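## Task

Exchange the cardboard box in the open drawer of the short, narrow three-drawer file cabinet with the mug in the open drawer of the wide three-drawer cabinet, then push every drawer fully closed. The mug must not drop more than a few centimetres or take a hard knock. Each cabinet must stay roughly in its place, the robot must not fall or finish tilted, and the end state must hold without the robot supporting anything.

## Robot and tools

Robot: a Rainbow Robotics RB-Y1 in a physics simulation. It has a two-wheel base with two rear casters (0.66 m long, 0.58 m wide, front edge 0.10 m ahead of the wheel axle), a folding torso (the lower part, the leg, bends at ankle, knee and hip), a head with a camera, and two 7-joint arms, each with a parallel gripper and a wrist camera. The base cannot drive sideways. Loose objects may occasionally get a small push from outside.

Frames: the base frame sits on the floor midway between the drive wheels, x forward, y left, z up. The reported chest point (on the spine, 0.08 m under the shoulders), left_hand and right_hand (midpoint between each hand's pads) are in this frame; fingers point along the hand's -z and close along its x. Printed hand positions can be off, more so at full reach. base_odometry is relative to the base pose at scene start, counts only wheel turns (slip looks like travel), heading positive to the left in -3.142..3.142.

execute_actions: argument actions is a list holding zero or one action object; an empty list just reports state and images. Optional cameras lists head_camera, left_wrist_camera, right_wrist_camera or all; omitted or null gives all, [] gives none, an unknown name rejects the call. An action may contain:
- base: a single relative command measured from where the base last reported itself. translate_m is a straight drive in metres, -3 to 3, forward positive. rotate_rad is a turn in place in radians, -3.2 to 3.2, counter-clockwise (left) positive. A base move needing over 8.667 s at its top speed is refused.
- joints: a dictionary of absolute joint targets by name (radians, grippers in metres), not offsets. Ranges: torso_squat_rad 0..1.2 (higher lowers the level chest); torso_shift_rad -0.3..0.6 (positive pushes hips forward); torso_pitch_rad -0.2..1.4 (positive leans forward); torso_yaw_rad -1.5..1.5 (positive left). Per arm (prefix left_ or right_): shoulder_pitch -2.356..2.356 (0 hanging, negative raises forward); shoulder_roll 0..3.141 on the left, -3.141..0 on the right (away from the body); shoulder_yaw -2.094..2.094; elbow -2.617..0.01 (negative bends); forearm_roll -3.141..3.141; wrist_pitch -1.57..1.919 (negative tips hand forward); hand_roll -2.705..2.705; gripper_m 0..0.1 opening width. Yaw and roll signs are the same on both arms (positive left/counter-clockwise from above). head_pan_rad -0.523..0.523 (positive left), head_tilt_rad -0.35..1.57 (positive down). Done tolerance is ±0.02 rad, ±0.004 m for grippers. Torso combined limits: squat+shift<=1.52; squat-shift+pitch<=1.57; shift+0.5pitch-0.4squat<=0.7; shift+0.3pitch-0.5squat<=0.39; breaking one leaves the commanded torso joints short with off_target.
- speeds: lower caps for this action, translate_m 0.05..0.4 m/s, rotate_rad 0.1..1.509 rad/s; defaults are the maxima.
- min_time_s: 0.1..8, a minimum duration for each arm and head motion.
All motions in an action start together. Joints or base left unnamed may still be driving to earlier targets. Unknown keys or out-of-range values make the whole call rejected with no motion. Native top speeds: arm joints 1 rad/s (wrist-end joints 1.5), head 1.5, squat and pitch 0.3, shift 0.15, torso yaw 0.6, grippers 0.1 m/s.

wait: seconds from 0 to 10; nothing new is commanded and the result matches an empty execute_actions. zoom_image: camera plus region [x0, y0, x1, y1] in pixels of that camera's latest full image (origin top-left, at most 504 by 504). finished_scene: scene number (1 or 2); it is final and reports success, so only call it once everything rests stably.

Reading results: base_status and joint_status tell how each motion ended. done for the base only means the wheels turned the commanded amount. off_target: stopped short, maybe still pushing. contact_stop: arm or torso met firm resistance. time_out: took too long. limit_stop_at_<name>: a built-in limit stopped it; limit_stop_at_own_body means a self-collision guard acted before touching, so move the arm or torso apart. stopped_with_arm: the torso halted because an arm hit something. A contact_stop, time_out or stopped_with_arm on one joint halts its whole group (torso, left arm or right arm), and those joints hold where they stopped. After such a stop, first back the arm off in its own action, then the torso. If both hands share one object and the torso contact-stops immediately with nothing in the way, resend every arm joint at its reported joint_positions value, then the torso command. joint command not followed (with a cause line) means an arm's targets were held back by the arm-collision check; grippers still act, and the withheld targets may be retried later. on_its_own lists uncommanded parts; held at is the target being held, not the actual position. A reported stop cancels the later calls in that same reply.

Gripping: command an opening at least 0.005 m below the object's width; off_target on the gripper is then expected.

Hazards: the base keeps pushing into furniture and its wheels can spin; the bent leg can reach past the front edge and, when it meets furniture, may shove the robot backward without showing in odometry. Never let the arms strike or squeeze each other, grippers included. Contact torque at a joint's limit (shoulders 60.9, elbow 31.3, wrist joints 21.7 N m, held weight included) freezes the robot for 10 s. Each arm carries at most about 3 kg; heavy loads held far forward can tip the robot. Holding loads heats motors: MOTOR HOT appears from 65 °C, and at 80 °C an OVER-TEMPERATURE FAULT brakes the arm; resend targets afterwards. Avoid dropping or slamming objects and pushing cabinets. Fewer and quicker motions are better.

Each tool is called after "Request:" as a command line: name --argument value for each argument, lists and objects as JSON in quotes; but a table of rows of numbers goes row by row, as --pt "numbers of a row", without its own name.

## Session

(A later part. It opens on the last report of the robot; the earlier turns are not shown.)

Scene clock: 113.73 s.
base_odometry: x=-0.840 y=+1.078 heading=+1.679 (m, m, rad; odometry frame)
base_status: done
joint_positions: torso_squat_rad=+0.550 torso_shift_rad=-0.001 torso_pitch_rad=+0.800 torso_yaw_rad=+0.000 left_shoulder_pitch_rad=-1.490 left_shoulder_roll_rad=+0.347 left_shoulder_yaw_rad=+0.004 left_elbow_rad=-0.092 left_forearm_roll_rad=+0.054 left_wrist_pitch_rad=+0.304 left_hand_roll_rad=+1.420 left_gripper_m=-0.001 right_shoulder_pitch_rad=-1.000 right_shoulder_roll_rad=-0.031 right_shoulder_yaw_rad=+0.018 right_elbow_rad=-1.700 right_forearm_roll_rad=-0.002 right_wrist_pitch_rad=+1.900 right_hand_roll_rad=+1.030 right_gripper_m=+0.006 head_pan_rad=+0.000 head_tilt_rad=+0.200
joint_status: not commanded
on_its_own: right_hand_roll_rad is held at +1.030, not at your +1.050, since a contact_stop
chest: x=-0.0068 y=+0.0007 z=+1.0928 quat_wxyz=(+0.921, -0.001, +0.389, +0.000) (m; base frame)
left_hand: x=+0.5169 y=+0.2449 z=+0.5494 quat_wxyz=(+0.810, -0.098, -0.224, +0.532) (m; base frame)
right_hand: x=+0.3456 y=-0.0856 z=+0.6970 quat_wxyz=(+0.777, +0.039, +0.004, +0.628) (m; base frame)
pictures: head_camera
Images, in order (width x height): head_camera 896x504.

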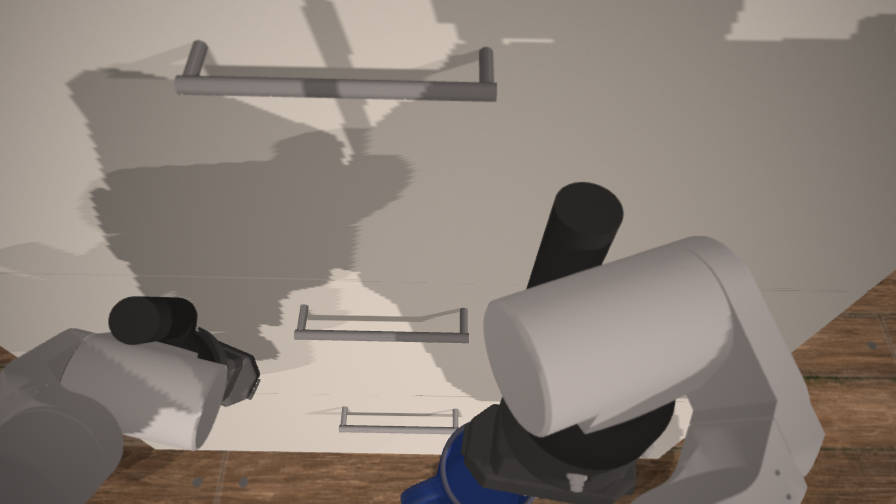

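Request:
execute_actions --actions '[{"base":{"translate_m":-0.4},"joints":{"torso_squat_rad":0.0}}]' --cameras '[]'

Request:
execute_actions --actions '[{"base":{"rotate_rad":-2.662},"joints":{"left_shoulder_pitch_rad":-1.0,"left_elbow_rad":-1.7,"left_wrist_pitch_rad":1.9}}]' --cameras '[]'

Request:
execute_actions --actions '[{"base":{"translate_m":1.84}}]' --cameras '[]'

Request:
execute_actions --actions '[{"base":{"rotate_rad":-0.477}}]' --cameras '[]'

Request:
execute_actions --actions '[{"base":{"translate_m":0.6},"joints":{"head_tilt_rad":0.6}}]' --cameras '["head_camera"]'

Scene clock: 117.03 s.
base_odometry: x=-0.796 y=+0.680 heading=+1.681 (m, m, rad; odometry frame)
base_status: done
joint_positions: torso_squat_rad=+0.000 torso_shift_rad=-0.001 torso_pitch_rad=+0.800 torso_yaw_rad=+0.000 left_shoulder_pitch_rad=-1.500 left_shoulder_roll_rad=+0.350 left_shoulder_yaw_rad=+0.004 left_elbow_rad=-0.100 left_forearm_roll_rad=+0.054 left_wrist_pitch_rad=+0.300 left_hand_roll_rad=+1.420 left_gripper_m=+0.000 right_shoulder_pitch_rad=-1.000 right_shoulder_roll_rad=-0.031 right_shoulder_yaw_rad=+0.018 right_elbow_rad=-1.700 right_forearm_roll_rad=-0.002 right_wrist_pitch_rad=+1.900 right_hand_roll_rad=+1.030 right_gripper_m=+0.006 head_pan_rad=+0.000 head_tilt_rad=+0.200
joint_status: all done
on_its_own: right_hand_roll_rad is held at +1.030, not at your +1.050, since a contact_stop
chest: x=-0.0066 y=+0.0007 z=+1.1960 quat_wxyz=(+0.921, -0.001, +0.390, +0.000) (m; base frame)
left_hand: x=+0.5270 y=+0.2427 z=+0.6596 quat_wxyz=(+0.809, -0.105, -0.232, +0.530) (m; base frame)
right_hand: x=+0.3457 y=-0.0858 z=+0.8001 quat_wxyz=(+0.777, +0.039, +0.004, +0.628) (m; base frame)
pictures: none
No camera images: the call's "cameras" was empty. Leave "cameras" out to get every camera's image.

Scene clock: 121.97 s.
base_odometry: x=-0.796 y=+0.680 heading=-0.980 (m, m, rad; odometry frame)
base_status: done
joint_positions: torso_squat_rad=+0.000 torso_shift_rad=-0.001 torso_pitch_rad=+0.800 torso_yaw_rad=+0.000 left_shoulder_pitch_rad=-1.000 left_shoulder_roll_rad=+0.350 left_shoulder_yaw_rad=+0.004 left_elbow_rad=-1.700 left_forearm_roll_rad=+0.054 left_wrist_pitch_rad=+1.900 left_hand_roll_rad=+1.420 left_gripper_m=+0.000 right_shoulder_pitch_rad=-1.000 right_shoulder_roll_rad=-0.031 right_shoulder_yaw_rad=+0.018 right_elbow_rad=-1.700 right_forearm_roll_rad=-0.002 right_wrist_pitch_rad=+1.900 right_hand_roll_rad=+1.030 right_gripper_m=+0.006 head_pan_rad=+0.000 head_tilt_rad=+0.200
joint_status: all done
on_its_own: right_hand_roll_rad is held at +1.030, not at your +1.050, since a contact_stop
chest: x=-0.0066 y=+0.0007 z=+1.1960 quat_wxyz=(+0.921, -0.001, +0.389, +0.000) (m; base frame)
left_hand: x=+0.3884 y=+0.2331 z=+0.8105 quat_wxyz=(+0.834, +0.075, -0.059, +0.544) (m; base frame)
right_hand: x=+0.3457 y=-0.0858 z=+0.8002 quat_wxyz=(+0.777, +0.039, +0.004, +0.628) (m; base frame)
pictures: none
No camera images: the call's "cameras" was empty. Leave "cameras" out to get every camera's image.

Scene clock: 128.10 s.
base_odometry: x=+0.228 y=-0.849 heading=-0.981 (m, m, rad; odometry frame)
base_status: done
joint_positions: torso_squat_rad=+0.000 torso_shift_rad=-0.001 torso_pitch_rad=+0.800 torso_yaw_rad=+0.000 left_shoulder_pitch_rad=-1.000 left_shoulder_roll_rad=+0.350 left_shoulder_yaw_rad=+0.004 left_elbow_rad=-1.700 left_forearm_roll_rad=+0.054 left_wrist_pitch_rad=+1.900 left_hand_roll_rad=+1.420 left_gripper_m=+0.000 right_shoulder_pitch_rad=-1.000 right_shoulder_roll_rad=-0.031 right_shoulder_yaw_rad=+0.018 right_elbow_rad=-1.700 right_forearm_roll_rad=-0.002 right_wrist_pitch_rad=+1.900 right_hand_roll_rad=+1.030 right_gripper_m=+0.006 head_pan_rad=+0.000 head_tilt_rad=+0.200
joint_status: not commanded
on_its_own: right_hand_roll_rad is held at +1.030, not at your +1.050, since a contact_stop
chest: x=-0.0066 y=+0.0007 z=+1.1960 quat_wxyz=(+0.921, -0.001, +0.389, +0.000) (m; base frame)
left_hand: x=+0.3883 y=+0.2332 z=+0.8105 quat_wxyz=(+0.834, +0.075, -0.059, +0.544) (m; base frame)
right_hand: x=+0.3457 y=-0.0858 z=+0.8002 quat_wxyz=(+0.777, +0.039, +0.004, +0.628) (m; base frame)
pictures: none
No camera images: the call's "cameras" was empty. Leave "cameras" out to get every camera's image.

Scene clock: 130.37 s.
base_odometry: x=+0.228 y=-0.849 heading=-1.457 (m, m, rad; odometry frame)
base_status: done
joint_positions: torso_squat_rad=+0.000 torso_shift_rad=-0.001 torso_pitch_rad=+0.800 torso_yaw_rad=+0.000 left_shoulder_pitch_rad=-1.000 left_shoulder_roll_rad=+0.350 left_shoulder_yaw_rad=+0.004 left_elbow_rad=-1.700 left_forearm_roll_rad=+0.054 left_wrist_pitch_rad=+1.900 left_hand_roll_rad=+1.420 left_gripper_m=+0.000 right_shoulder_pitch_rad=-1.000 right_shoulder_roll_rad=-0.031 right_shoulder_yaw_rad=+0.018 right_elbow_rad=-1.700 right_forearm_roll_rad=-0.002 right_wrist_pitch_rad=+1.900 right_hand_roll_rad=+1.030 right_gripper_m=+0.006 head_pan_rad=+0.000 head_tilt_rad=+0.200
joint_status: not commanded
on_its_own: right_hand_roll_rad is held at +1.030, not at your +1.050, since a contact_stop
chest: x=-0.0066 y=+0.0007 z=+1.1960 quat_wxyz=(+0.921, -0.001, +0.389, +0.000) (m; base frame)
left_hand: x=+0.3883 y=+0.2331 z=+0.8105 quat_wxyz=(+0.834, +0.075, -0.059, +0.544) (m; base frame)
right_hand: x=+0.3457 y=-0.0858 z=+0.8002 quat_wxyz=(+0.777, +0.039, +0.004, +0.628) (m; base frame)
pictures: none
No camera images: the call's "cameras" was empty. Leave "cameras" out to get every camera's image.

Scene clock: 133.40 s.
base_odometry: x=+0.296 y=-1.445 heading=-1.457 (m, m, rad; odometry frame)
base_status: done
joint_positions: torso_squat_rad=+0.000 torso_shift_rad=-0.001 torso_pitch_rad=+0.800 torso_yaw_rad=+0.000 left_shoulder_pitch_rad=-1.000 left_shoulder_roll_rad=+0.350 left_shoulder_yaw_rad=+0.004 left_elbow_rad=-1.700 left_forearm_roll_rad=+0.054 left_wrist_pitch_rad=+1.900 left_hand_roll_rad=+1.420 left_gripper_m=+0.000 right_shoulder_pitch_rad=-1.000 right_shoulder_roll_rad=-0.031 right_shoulder_yaw_rad=+0.018 right_elbow_rad=-1.700 right_forearm_roll_rad=-0.002 right_wrist_pitch_rad=+1.900 right_hand_roll_rad=+1.030 right_gripper_m=+0.006 head_pan_rad=+0.000 head_tilt_rad=+0.600
joint_status: all done
on_its_own: right_hand_roll_rad is held at +1.030, not at your +1.050, since a contact_stop
chest: x=-0.0066 y=+0.0007 z=+1.1960 quat_wxyz=(+0.921, -0.001, +0.389, +0.000) (m; base frame)
left_hand: x=+0.3883 y=+0.2331 z=+0.8105 quat_wxyz=(+0.834, +0.075, -0.059, +0.544) (m; base frame)
right_hand: x=+0.3457 y=-0.0858 z=+0.8002 quat_wxyz=(+0.777, +0.039, +0.004, +0.628) (m; base frame)
pictures: head_camera
Images, in order (width x height): head_camera 896x504.

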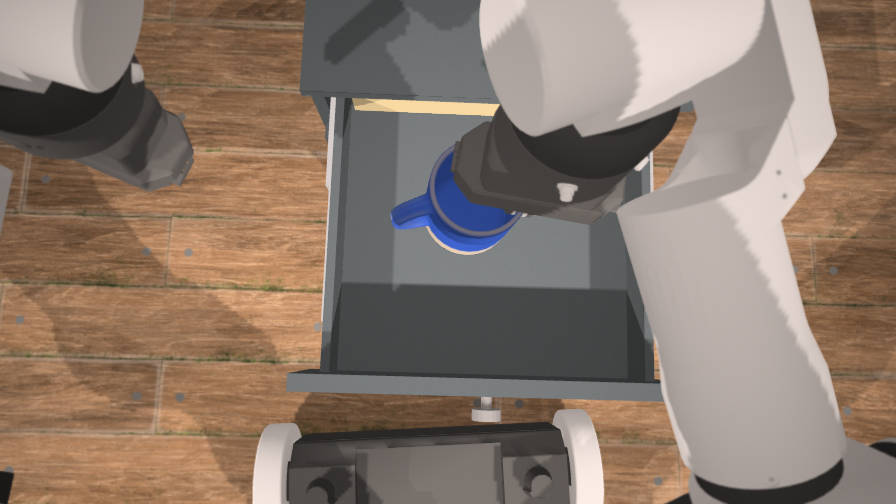

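Request:
execute_actions --actions '[{"base":{"translate_m":-0.07},"joints":{"torso_squat_rad":0.65}}]' --cameras '["head_camera","right_wrist_camera"]'

Scene clock: 136.67 s.
base_odometry: x=+0.288 y=-1.375 heading=-1.457 (m, m, rad; odometry frame)
base_status: done
joint_positions: torso_squat_rad=+0.650 torso_shift_rad=-0.001 torso_pitch_rad=+0.800 torso_yaw_rad=+0.000 left_shoulder_pitch_rad=-1.000 left_shoulder_roll_rad=+0.350 left_shoulder_yaw_rad=+0.004 left_elbow_rad=-1.700 left_forearm_roll_rad=+0.054 left_wrist_pitch_rad=+1.900 left_hand_roll_rad=+1.420 left_gripper_m=+0.000 right_shoulder_pitch_rad=-1.000 right_shoulder_roll_rad=-0.031 right_shoulder_yaw_rad=+0.018 right_elbow_rad=-1.700 right_forearm_roll_rad=-0.002 right_wrist_pitch_rad=+1.900 right_hand_roll_rad=+1.030 right_gripper_m=+0.006 head_pan_rad=+0.000 head_tilt_rad=+0.600
joint_status: all done
on_its_own: right_hand_roll_rad is held at +1.030, not at your +1.050, since a contact_stop
chest: x=-0.0065 y=+0.0006 z=+1.0533 quat_wxyz=(+0.921, -0.001, +0.389, +0.000) (m; base frame)
left_hand: x=+0.3884 y=+0.2331 z=+0.6678 quat_wxyz=(+0.834, +0.075, -0.059, +0.544) (m; base frame)
right_hand: x=+0.3458 y=-0.0859 z=+0.6575 quat_wxyz=(+0.777, +0.039, +0.004, +0.628) (m; base frame)
pictures: head_camera, right_wrist_camera
Images, in order (width x height): head_camera 896x504, right_wrist_camera 644x364.

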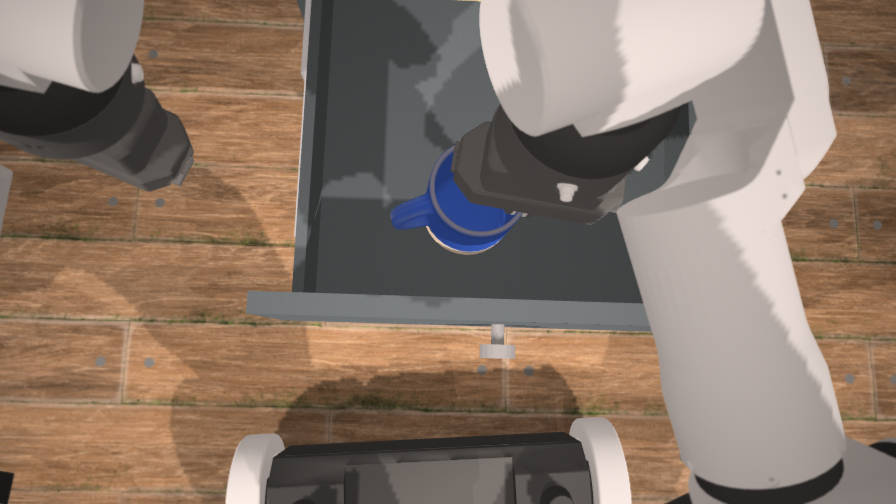

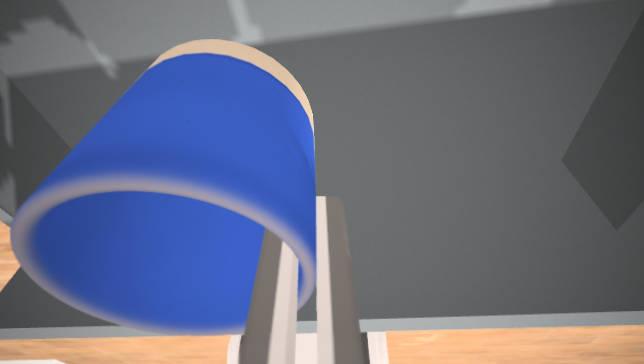

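Request:
execute_actions --actions '[{"joints":{"torso_squat_rad":0.75}}]' --cameras '["right_wrist_camera"]'

Scene clock: 138.00 s.
base_odometry: x=+0.288 y=-1.375 heading=-1.457 (m, m, rad; odometry frame)
base_status: not commanded
joint_positions: torso_squat_rad=+0.750 torso_shift_rad=-0.001 torso_pitch_rad=+0.799 torso_yaw_rad=+0.000 left_shoulder_pitch_rad=-1.000 left_shoulder_roll_rad=+0.350 left_shoulder_yaw_rad=+0.004 left_elbow_rad=-1.700 left_forearm_roll_rad=+0.054 left_wrist_pitch_rad=+1.900 left_hand_roll_rad=+1.420 left_gripper_m=+0.000 right_shoulder_pitch_rad=-1.003 right_shoulder_roll_rad=-0.031 right_shoulder_yaw_rad=+0.018 right_elbow_rad=-1.703 right_forearm_roll_rad=-0.002 right_wrist_pitch_rad=+1.900 right_hand_roll_rad=+1.030 right_gripper_m=+0.006 head_pan_rad=+0.000 head_tilt_rad=+0.600
joint_status: all done
on_its_own: right_hand_roll_rad is held at +1.030, not at your +1.050, since a contact_stop
chest: x=-0.0071 y=+0.0006 z=+1.0085 quat_wxyz=(+0.921, -0.001, +0.389, +0.000) (m; base frame)
left_hand: x=+0.3885 y=+0.2330 z=+0.6236 quat_wxyz=(+0.834, +0.074, -0.060, +0.544) (m; base frame)
right_hand: x=+0.3474 y=-0.0853 z=+0.6147 quat_wxyz=(+0.777, +0.038, +0.001, +0.628) (m; base frame)
pictures: right_wrist_camera
Images, in order (width x height): right_wrist_camera 644x364.

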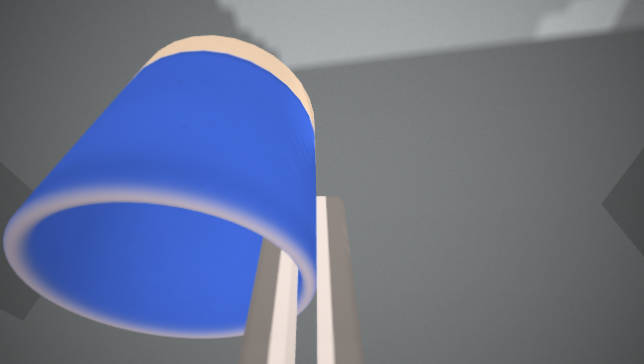

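Request:
execute_actions --actions '[{"joints":{"right_gripper_m":0.04}}]' --cameras '[]'

Request:
execute_actions --actions '[{"joints":{"torso_squat_rad":0.3}}]' --cameras '[]'

Request:
execute_actions --actions '[{"base":{"translate_m":-0.45}}]' --cameras '[]'

Request:
execute_actions --actions '[{"joints":{"right_shoulder_pitch_rad":-1.5,"right_elbow_rad":-0.1,"right_wrist_pitch_rad":0.3,"right_shoulder_roll_rad":-0.2,"right_gripper_m":0,"torso_squat_rad":0.55,"head_tilt_rad":0.2}}]' --cameras '["head_camera"]'

Scene clock: 139.50 s.
base_odometry: x=+0.288 y=-1.375 heading=-1.457 (m, m, rad; odometry frame)
base_status: not commanded
joint_positions: torso_squat_rad=+0.750 torso_shift_rad=-0.001 torso_pitch_rad=+0.800 torso_yaw_rad=+0.000 left_shoulder_pitch_rad=-1.000 left_shoulder_roll_rad=+0.350 left_shoulder_yaw_rad=+0.004 left_elbow_rad=-1.700 left_forearm_roll_rad=+0.054 left_wrist_pitch_rad=+1.900 left_hand_roll_rad=+1.420 left_gripper_m=+0.000 right_shoulder_pitch_rad=-1.000 right_shoulder_roll_rad=-0.031 right_shoulder_yaw_rad=+0.018 right_elbow_rad=-1.700 right_forearm_roll_rad=-0.002 right_wrist_pitch_rad=+1.900 right_hand_roll_rad=+1.030 right_gripper_m=+0.040 head_pan_rad=+0.000 head_tilt_rad=+0.600
joint_status: all done
on_its_own: right_hand_roll_rad is held at +1.030, not at your +1.050, since a contact_stop
chest: x=-0.0066 y=+0.0006 z=+1.0083 quat_wxyz=(+0.921, -0.001, +0.389, +0.000) (m; base frame)
left_hand: x=+0.3885 y=+0.2330 z=+0.6229 quat_wxyz=(+0.834, +0.075, -0.059, +0.544) (m; base frame)
right_hand: x=+0.3461 y=-0.0858 z=+0.6128 quat_wxyz=(+0.777, +0.039, +0.004, +0.628) (m; base frame)
pictures: none
No camera images: the call's "cameras" was empty. Leave "cameras" out to get every camera's image.

Scene clock: 141.77 s.
base_odometry: x=+0.288 y=-1.375 heading=-1.457 (m, m, rad; odometry frame)
base_status: not commanded
joint_positions: torso_squat_rad=+0.300 torso_shift_rad=-0.001 torso_pitch_rad=+0.800 torso_yaw_rad=+0.000 left_shoulder_pitch_rad=-1.000 left_shoulder_roll_rad=+0.350 left_shoulder_yaw_rad=+0.004 left_elbow_rad=-1.700 left_forearm_roll_rad=+0.054 left_wrist_pitch_rad=+1.900 left_hand_roll_rad=+1.420 left_gripper_m=+0.000 right_shoulder_pitch_rad=-1.000 right_shoulder_roll_rad=-0.031 right_shoulder_yaw_rad=+0.018 right_elbow_rad=-1.700 right_forearm_roll_rad=-0.002 right_wrist_pitch_rad=+1.900 right_hand_roll_rad=+1.030 right_gripper_m=+0.040 head_pan_rad=+0.000 head_tilt_rad=+0.600
joint_status: all done
on_its_own: right_hand_roll_rad is held at +1.030, not at your +1.050, since a contact_stop
chest: x=-0.0066 y=+0.0007 z=+1.1648 quat_wxyz=(+0.921, -0.001, +0.389, +0.000) (m; base frame)
left_hand: x=+0.3883 y=+0.2331 z=+0.7793 quat_wxyz=(+0.834, +0.075, -0.059, +0.544) (m; base frame)
right_hand: x=+0.3459 y=-0.0858 z=+0.7692 quat_wxyz=(+0.777, +0.039, +0.004, +0.628) (m; base frame)
pictures: none
No camera images: the call's "cameras" was empty. Leave "cameras" out to get every camera's image.

Scene clock: 144.43 s.
base_odometry: x=+0.237 y=-0.928 heading=-1.458 (m, m, rad; odometry frame)
base_status: done
joint_positions: torso_squat_rad=+0.300 torso_shift_rad=-0.001 torso_pitch_rad=+0.800 torso_yaw_rad=+0.000 left_shoulder_pitch_rad=-1.000 left_shoulder_roll_rad=+0.350 left_shoulder_yaw_rad=+0.004 left_elbow_rad=-1.700 left_forearm_roll_rad=+0.054 left_wrist_pitch_rad=+1.900 left_hand_roll_rad=+1.420 left_gripper_m=+0.000 right_shoulder_pitch_rad=-1.000 right_shoulder_roll_rad=-0.031 right_shoulder_yaw_rad=+0.018 right_elbow_rad=-1.700 right_forearm_roll_rad=-0.002 right_wrist_pitch_rad=+1.900 right_hand_roll_rad=+1.030 right_gripper_m=+0.040 head_pan_rad=+0.000 head_tilt_rad=+0.600
joint_status: not commanded
on_its_own: right_hand_roll_rad is held at +1.030, not at your +1.050, since a contact_stop
chest: x=-0.0067 y=+0.0007 z=+1.1648 quat_wxyz=(+0.921, -0.001, +0.389, +0.000) (m; base frame)
left_hand: x=+0.3883 y=+0.2331 z=+0.7793 quat_wxyz=(+0.834, +0.075, -0.059, +0.544) (m; base frame)
right_hand: x=+0.3458 y=-0.0858 z=+0.7691 quat_wxyz=(+0.777, +0.039, +0.004, +0.628) (m; base frame)
pictures: none
No camera images: the call's "cameras" was empty. Leave "cameras" out to get every camera's image.

Scene clock: 146.73 s.
base_odometry: x=+0.237 y=-0.928 heading=-1.458 (m, m, rad; odometry frame)
base_status: not commanded
joint_positions: torso_squat_rad=+0.550 torso_shift_rad=-0.001 torso_pitch_rad=+0.800 torso_yaw_rad=+0.000 left_shoulder_pitch_rad=-1.000 left_shoulder_roll_rad=+0.350 left_shoulder_yaw_rad=+0.004 left_elbow_rad=-1.700 left_forearm_roll_rad=+0.054 left_wrist_pitch_rad=+1.900 left_hand_roll_rad=+1.420 left_gripper_m=+0.000 right_shoulder_pitch_rad=-1.500 right_shoulder_roll_rad=-0.200 right_shoulder_yaw_rad=+0.018 right_elbow_rad=-0.100 right_forearm_roll_rad=-0.002 right_wrist_pitch_rad=+0.300 right_hand_roll_rad=+1.030 right_gripper_m=+0.000 head_pan_rad=+0.000 head_tilt_rad=+0.200
joint_status: all done
on_its_own: right_hand_roll_rad is held at +1.030, not at your +1.050, since a contact_stop
chest: x=-0.0066 y=+0.0006 z=+1.0928 quat_wxyz=(+0.921, -0.001, +0.389, +0.000) (m; base frame)
left_hand: x=+0.3884 y=+0.2331 z=+0.7074 quat_wxyz=(+0.834, +0.075, -0.059, +0.544) (m; base frame)
right_hand: x=+0.4954 y=-0.1389 z=+0.5375 quat_wxyz=(+0.737, -0.135, -0.189, +0.635) (m; base frame)
pictures: head_camera
Images, in order (width x height): head_camera 896x504.

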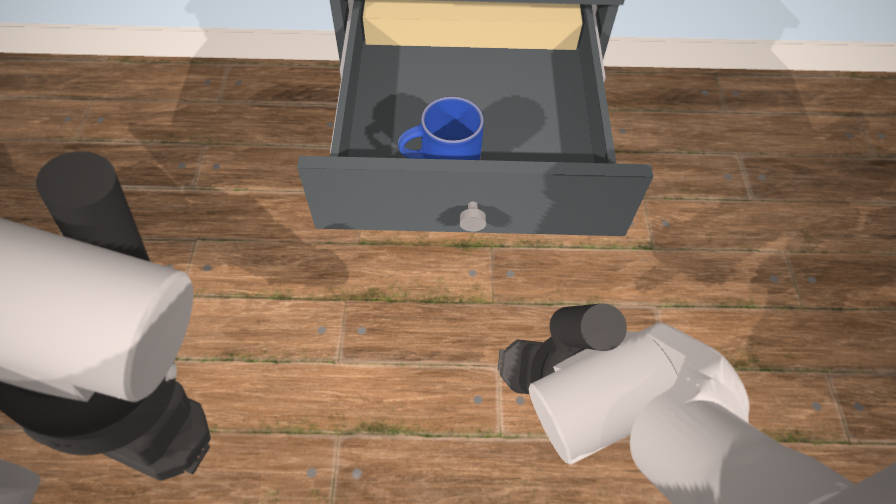

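Request:
execute_actions --actions '[{"base":{"translate_m":0.42},"speeds":{"translate_m":0.1},"joints":{"torso_squat_rad":0.47}}]' --cameras '["head_camera"]'

Scene clock: 152.23 s.
base_odometry: x=+0.284 y=-1.345 heading=-1.458 (m, m, rad; odometry frame)
base_status: done
joint_positions: torso_squat_rad=+0.470 torso_shift_rad=-0.001 torso_pitch_rad=+0.800 torso_yaw_rad=+0.000 left_shoulder_pitch_rad=-1.000 left_shoulder_roll_rad=+0.350 left_shoulder_yaw_rad=+0.004 left_elbow_rad=-1.700 left_forearm_roll_rad=+0.054 left_wrist_pitch_rad=+1.900 left_hand_roll_rad=+1.420 left_gripper_m=+0.000 right_shoulder_pitch_rad=-1.500 right_shoulder_roll_rad=-0.200 right_shoulder_yaw_rad=+0.018 right_elbow_rad=-0.100 right_forearm_roll_rad=-0.002 right_wrist_pitch_rad=+0.300 right_hand_roll_rad=+1.030 right_gripper_m=+0.000 head_pan_rad=+0.000 head_tilt_rad=+0.200
joint_status: all done
on_its_own: right_hand_roll_rad is held at +1.030, not at your +1.050, since a contact_stop
chest: x=-0.0066 y=+0.0007 z=+1.1202 quat_wxyz=(+0.921, -0.001, +0.389, +0.000) (m; base frame)
left_hand: x=+0.3884 y=+0.2331 z=+0.7347 quat_wxyz=(+0.834, +0.075, -0.059, +0.544) (m; base frame)
right_hand: x=+0.4952 y=-0.1389 z=+0.5647 quat_wxyz=(+0.737, -0.134, -0.189, +0.635) (m; base frame)
pictures: head_camera
Images, in order (width x height): head_camera 896x504.

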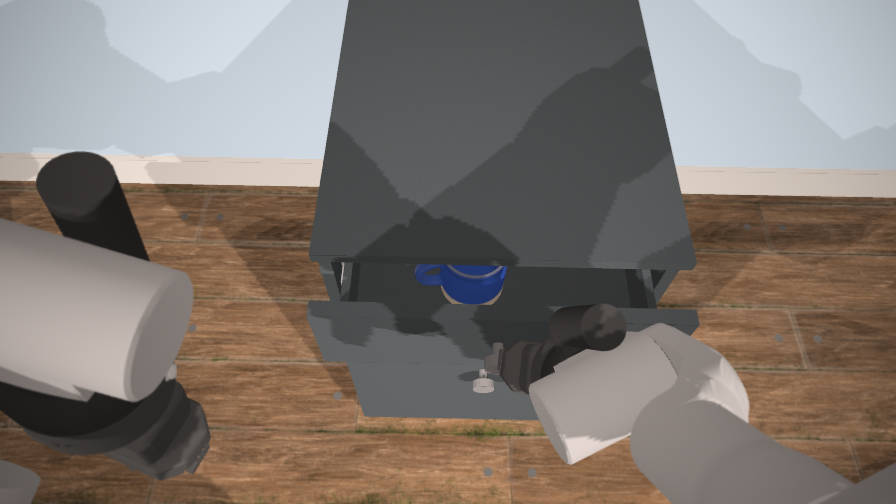

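Request:
execute_actions --actions '[{"base":{"translate_m":0.08},"speeds":{"translate_m":0.05}}]' --cameras '["head_camera"]'

Scene clock: 154.63 s.
base_odometry: x=+0.293 y=-1.425 heading=-1.458 (m, m, rad; odometry frame)
base_status: done
joint_positions: torso_squat_rad=+0.470 torso_shift_rad=-0.001 torso_pitch_rad=+0.800 torso_yaw_rad=+0.000 left_shoulder_pitch_rad=-1.000 left_shoulder_roll_rad=+0.350 left_shoulder_yaw_rad=+0.004 left_elbow_rad=-1.700 left_forearm_roll_rad=+0.054 left_wrist_pitch_rad=+1.900 left_hand_roll_rad=+1.420 left_gripper_m=+0.000 right_shoulder_pitch_rad=-1.499 right_shoulder_roll_rad=-0.199 right_shoulder_yaw_rad=+0.018 right_elbow_rad=-0.099 right_forearm_roll_rad=-0.002 right_wrist_pitch_rad=+0.300 right_hand_roll_rad=+1.030 right_gripper_m=+0.000 head_pan_rad=+0.000 head_tilt_rad=+0.200
joint_status: not commanded
on_its_own: right_hand_roll_rad is held at +1.030, not at your +1.050, since a contact_stop
chest: x=-0.0066 y=+0.0007 z=+1.1202 quat_wxyz=(+0.921, -0.001, +0.389, +0.000) (m; base frame)
left_hand: x=+0.3884 y=+0.2331 z=+0.7347 quat_wxyz=(+0.834, +0.075, -0.059, +0.544) (m; base frame)
right_hand: x=+0.4941 y=-0.1388 z=+0.5640 quat_wxyz=(+0.737, -0.134, -0.188, +0.635) (m; base frame)
pictures: head_camera
Images, in order (width x height): head_camera 896x504.

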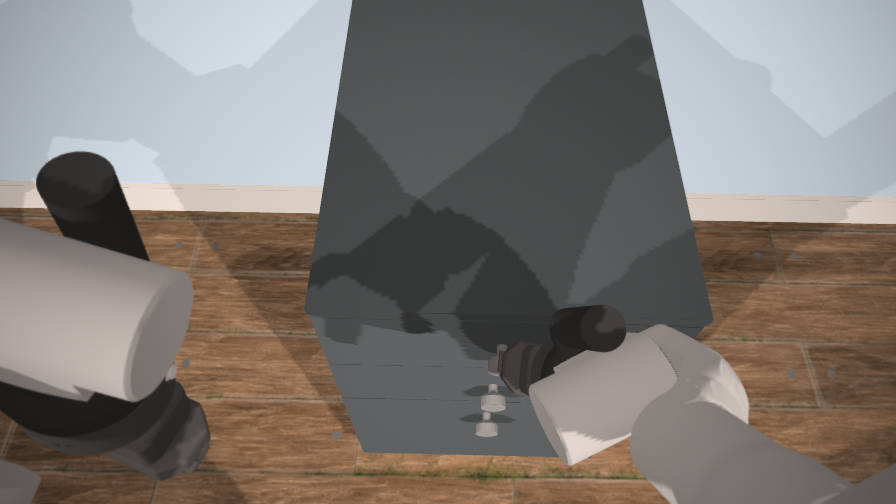

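Request:
execute_actions --actions '[{"base":{"translate_m":-0.1}}]' --cameras '[]'

Request:
finished_scene --scene 1

Scene clock: 156.57 s.
base_odometry: x=+0.282 y=-1.326 heading=-1.459 (m, m, rad; odometry frame)
base_status: done
joint_positions: torso_squat_rad=+0.470 torso_shift_rad=-0.001 torso_pitch_rad=+0.800 torso_yaw_rad=+0.000 left_shoulder_pitch_rad=-1.000 left_shoulder_roll_rad=+0.350 left_shoulder_yaw_rad=+0.004 left_elbow_rad=-1.700 left_forearm_roll_rad=+0.054 left_wrist_pitch_rad=+1.900 left_hand_roll_rad=+1.420 left_gripper_m=+0.000 right_shoulder_pitch_rad=-1.500 right_shoulder_roll_rad=-0.200 right_shoulder_yaw_rad=+0.018 right_elbow_rad=-0.100 right_forearm_roll_rad=-0.002 right_wrist_pitch_rad=+0.300 right_hand_roll_rad=+1.030 right_gripper_m=+0.000 head_pan_rad=+0.000 head_tilt_rad=+0.200
joint_status: not commanded
on_its_own: right_hand_roll_rad is held at +1.030, not at your +1.050, since a contact_stop
chest: x=-0.0066 y=+0.0007 z=+1.1202 quat_wxyz=(+0.921, -0.001, +0.389, +0.000) (m; base frame)
left_hand: x=+0.3884 y=+0.2331 z=+0.7347 quat_wxyz=(+0.834, +0.075, -0.059, +0.544) (m; base frame)
right_hand: x=+0.4952 y=-0.1388 z=+0.5648 quat_wxyz=(+0.737, -0.134, -0.189, +0.635) (m; base frame)
pictures: none
No camera images: the call's "cameras" was empty. Leave "cameras" out to get every camera's image.

The scene is finished: the task was done.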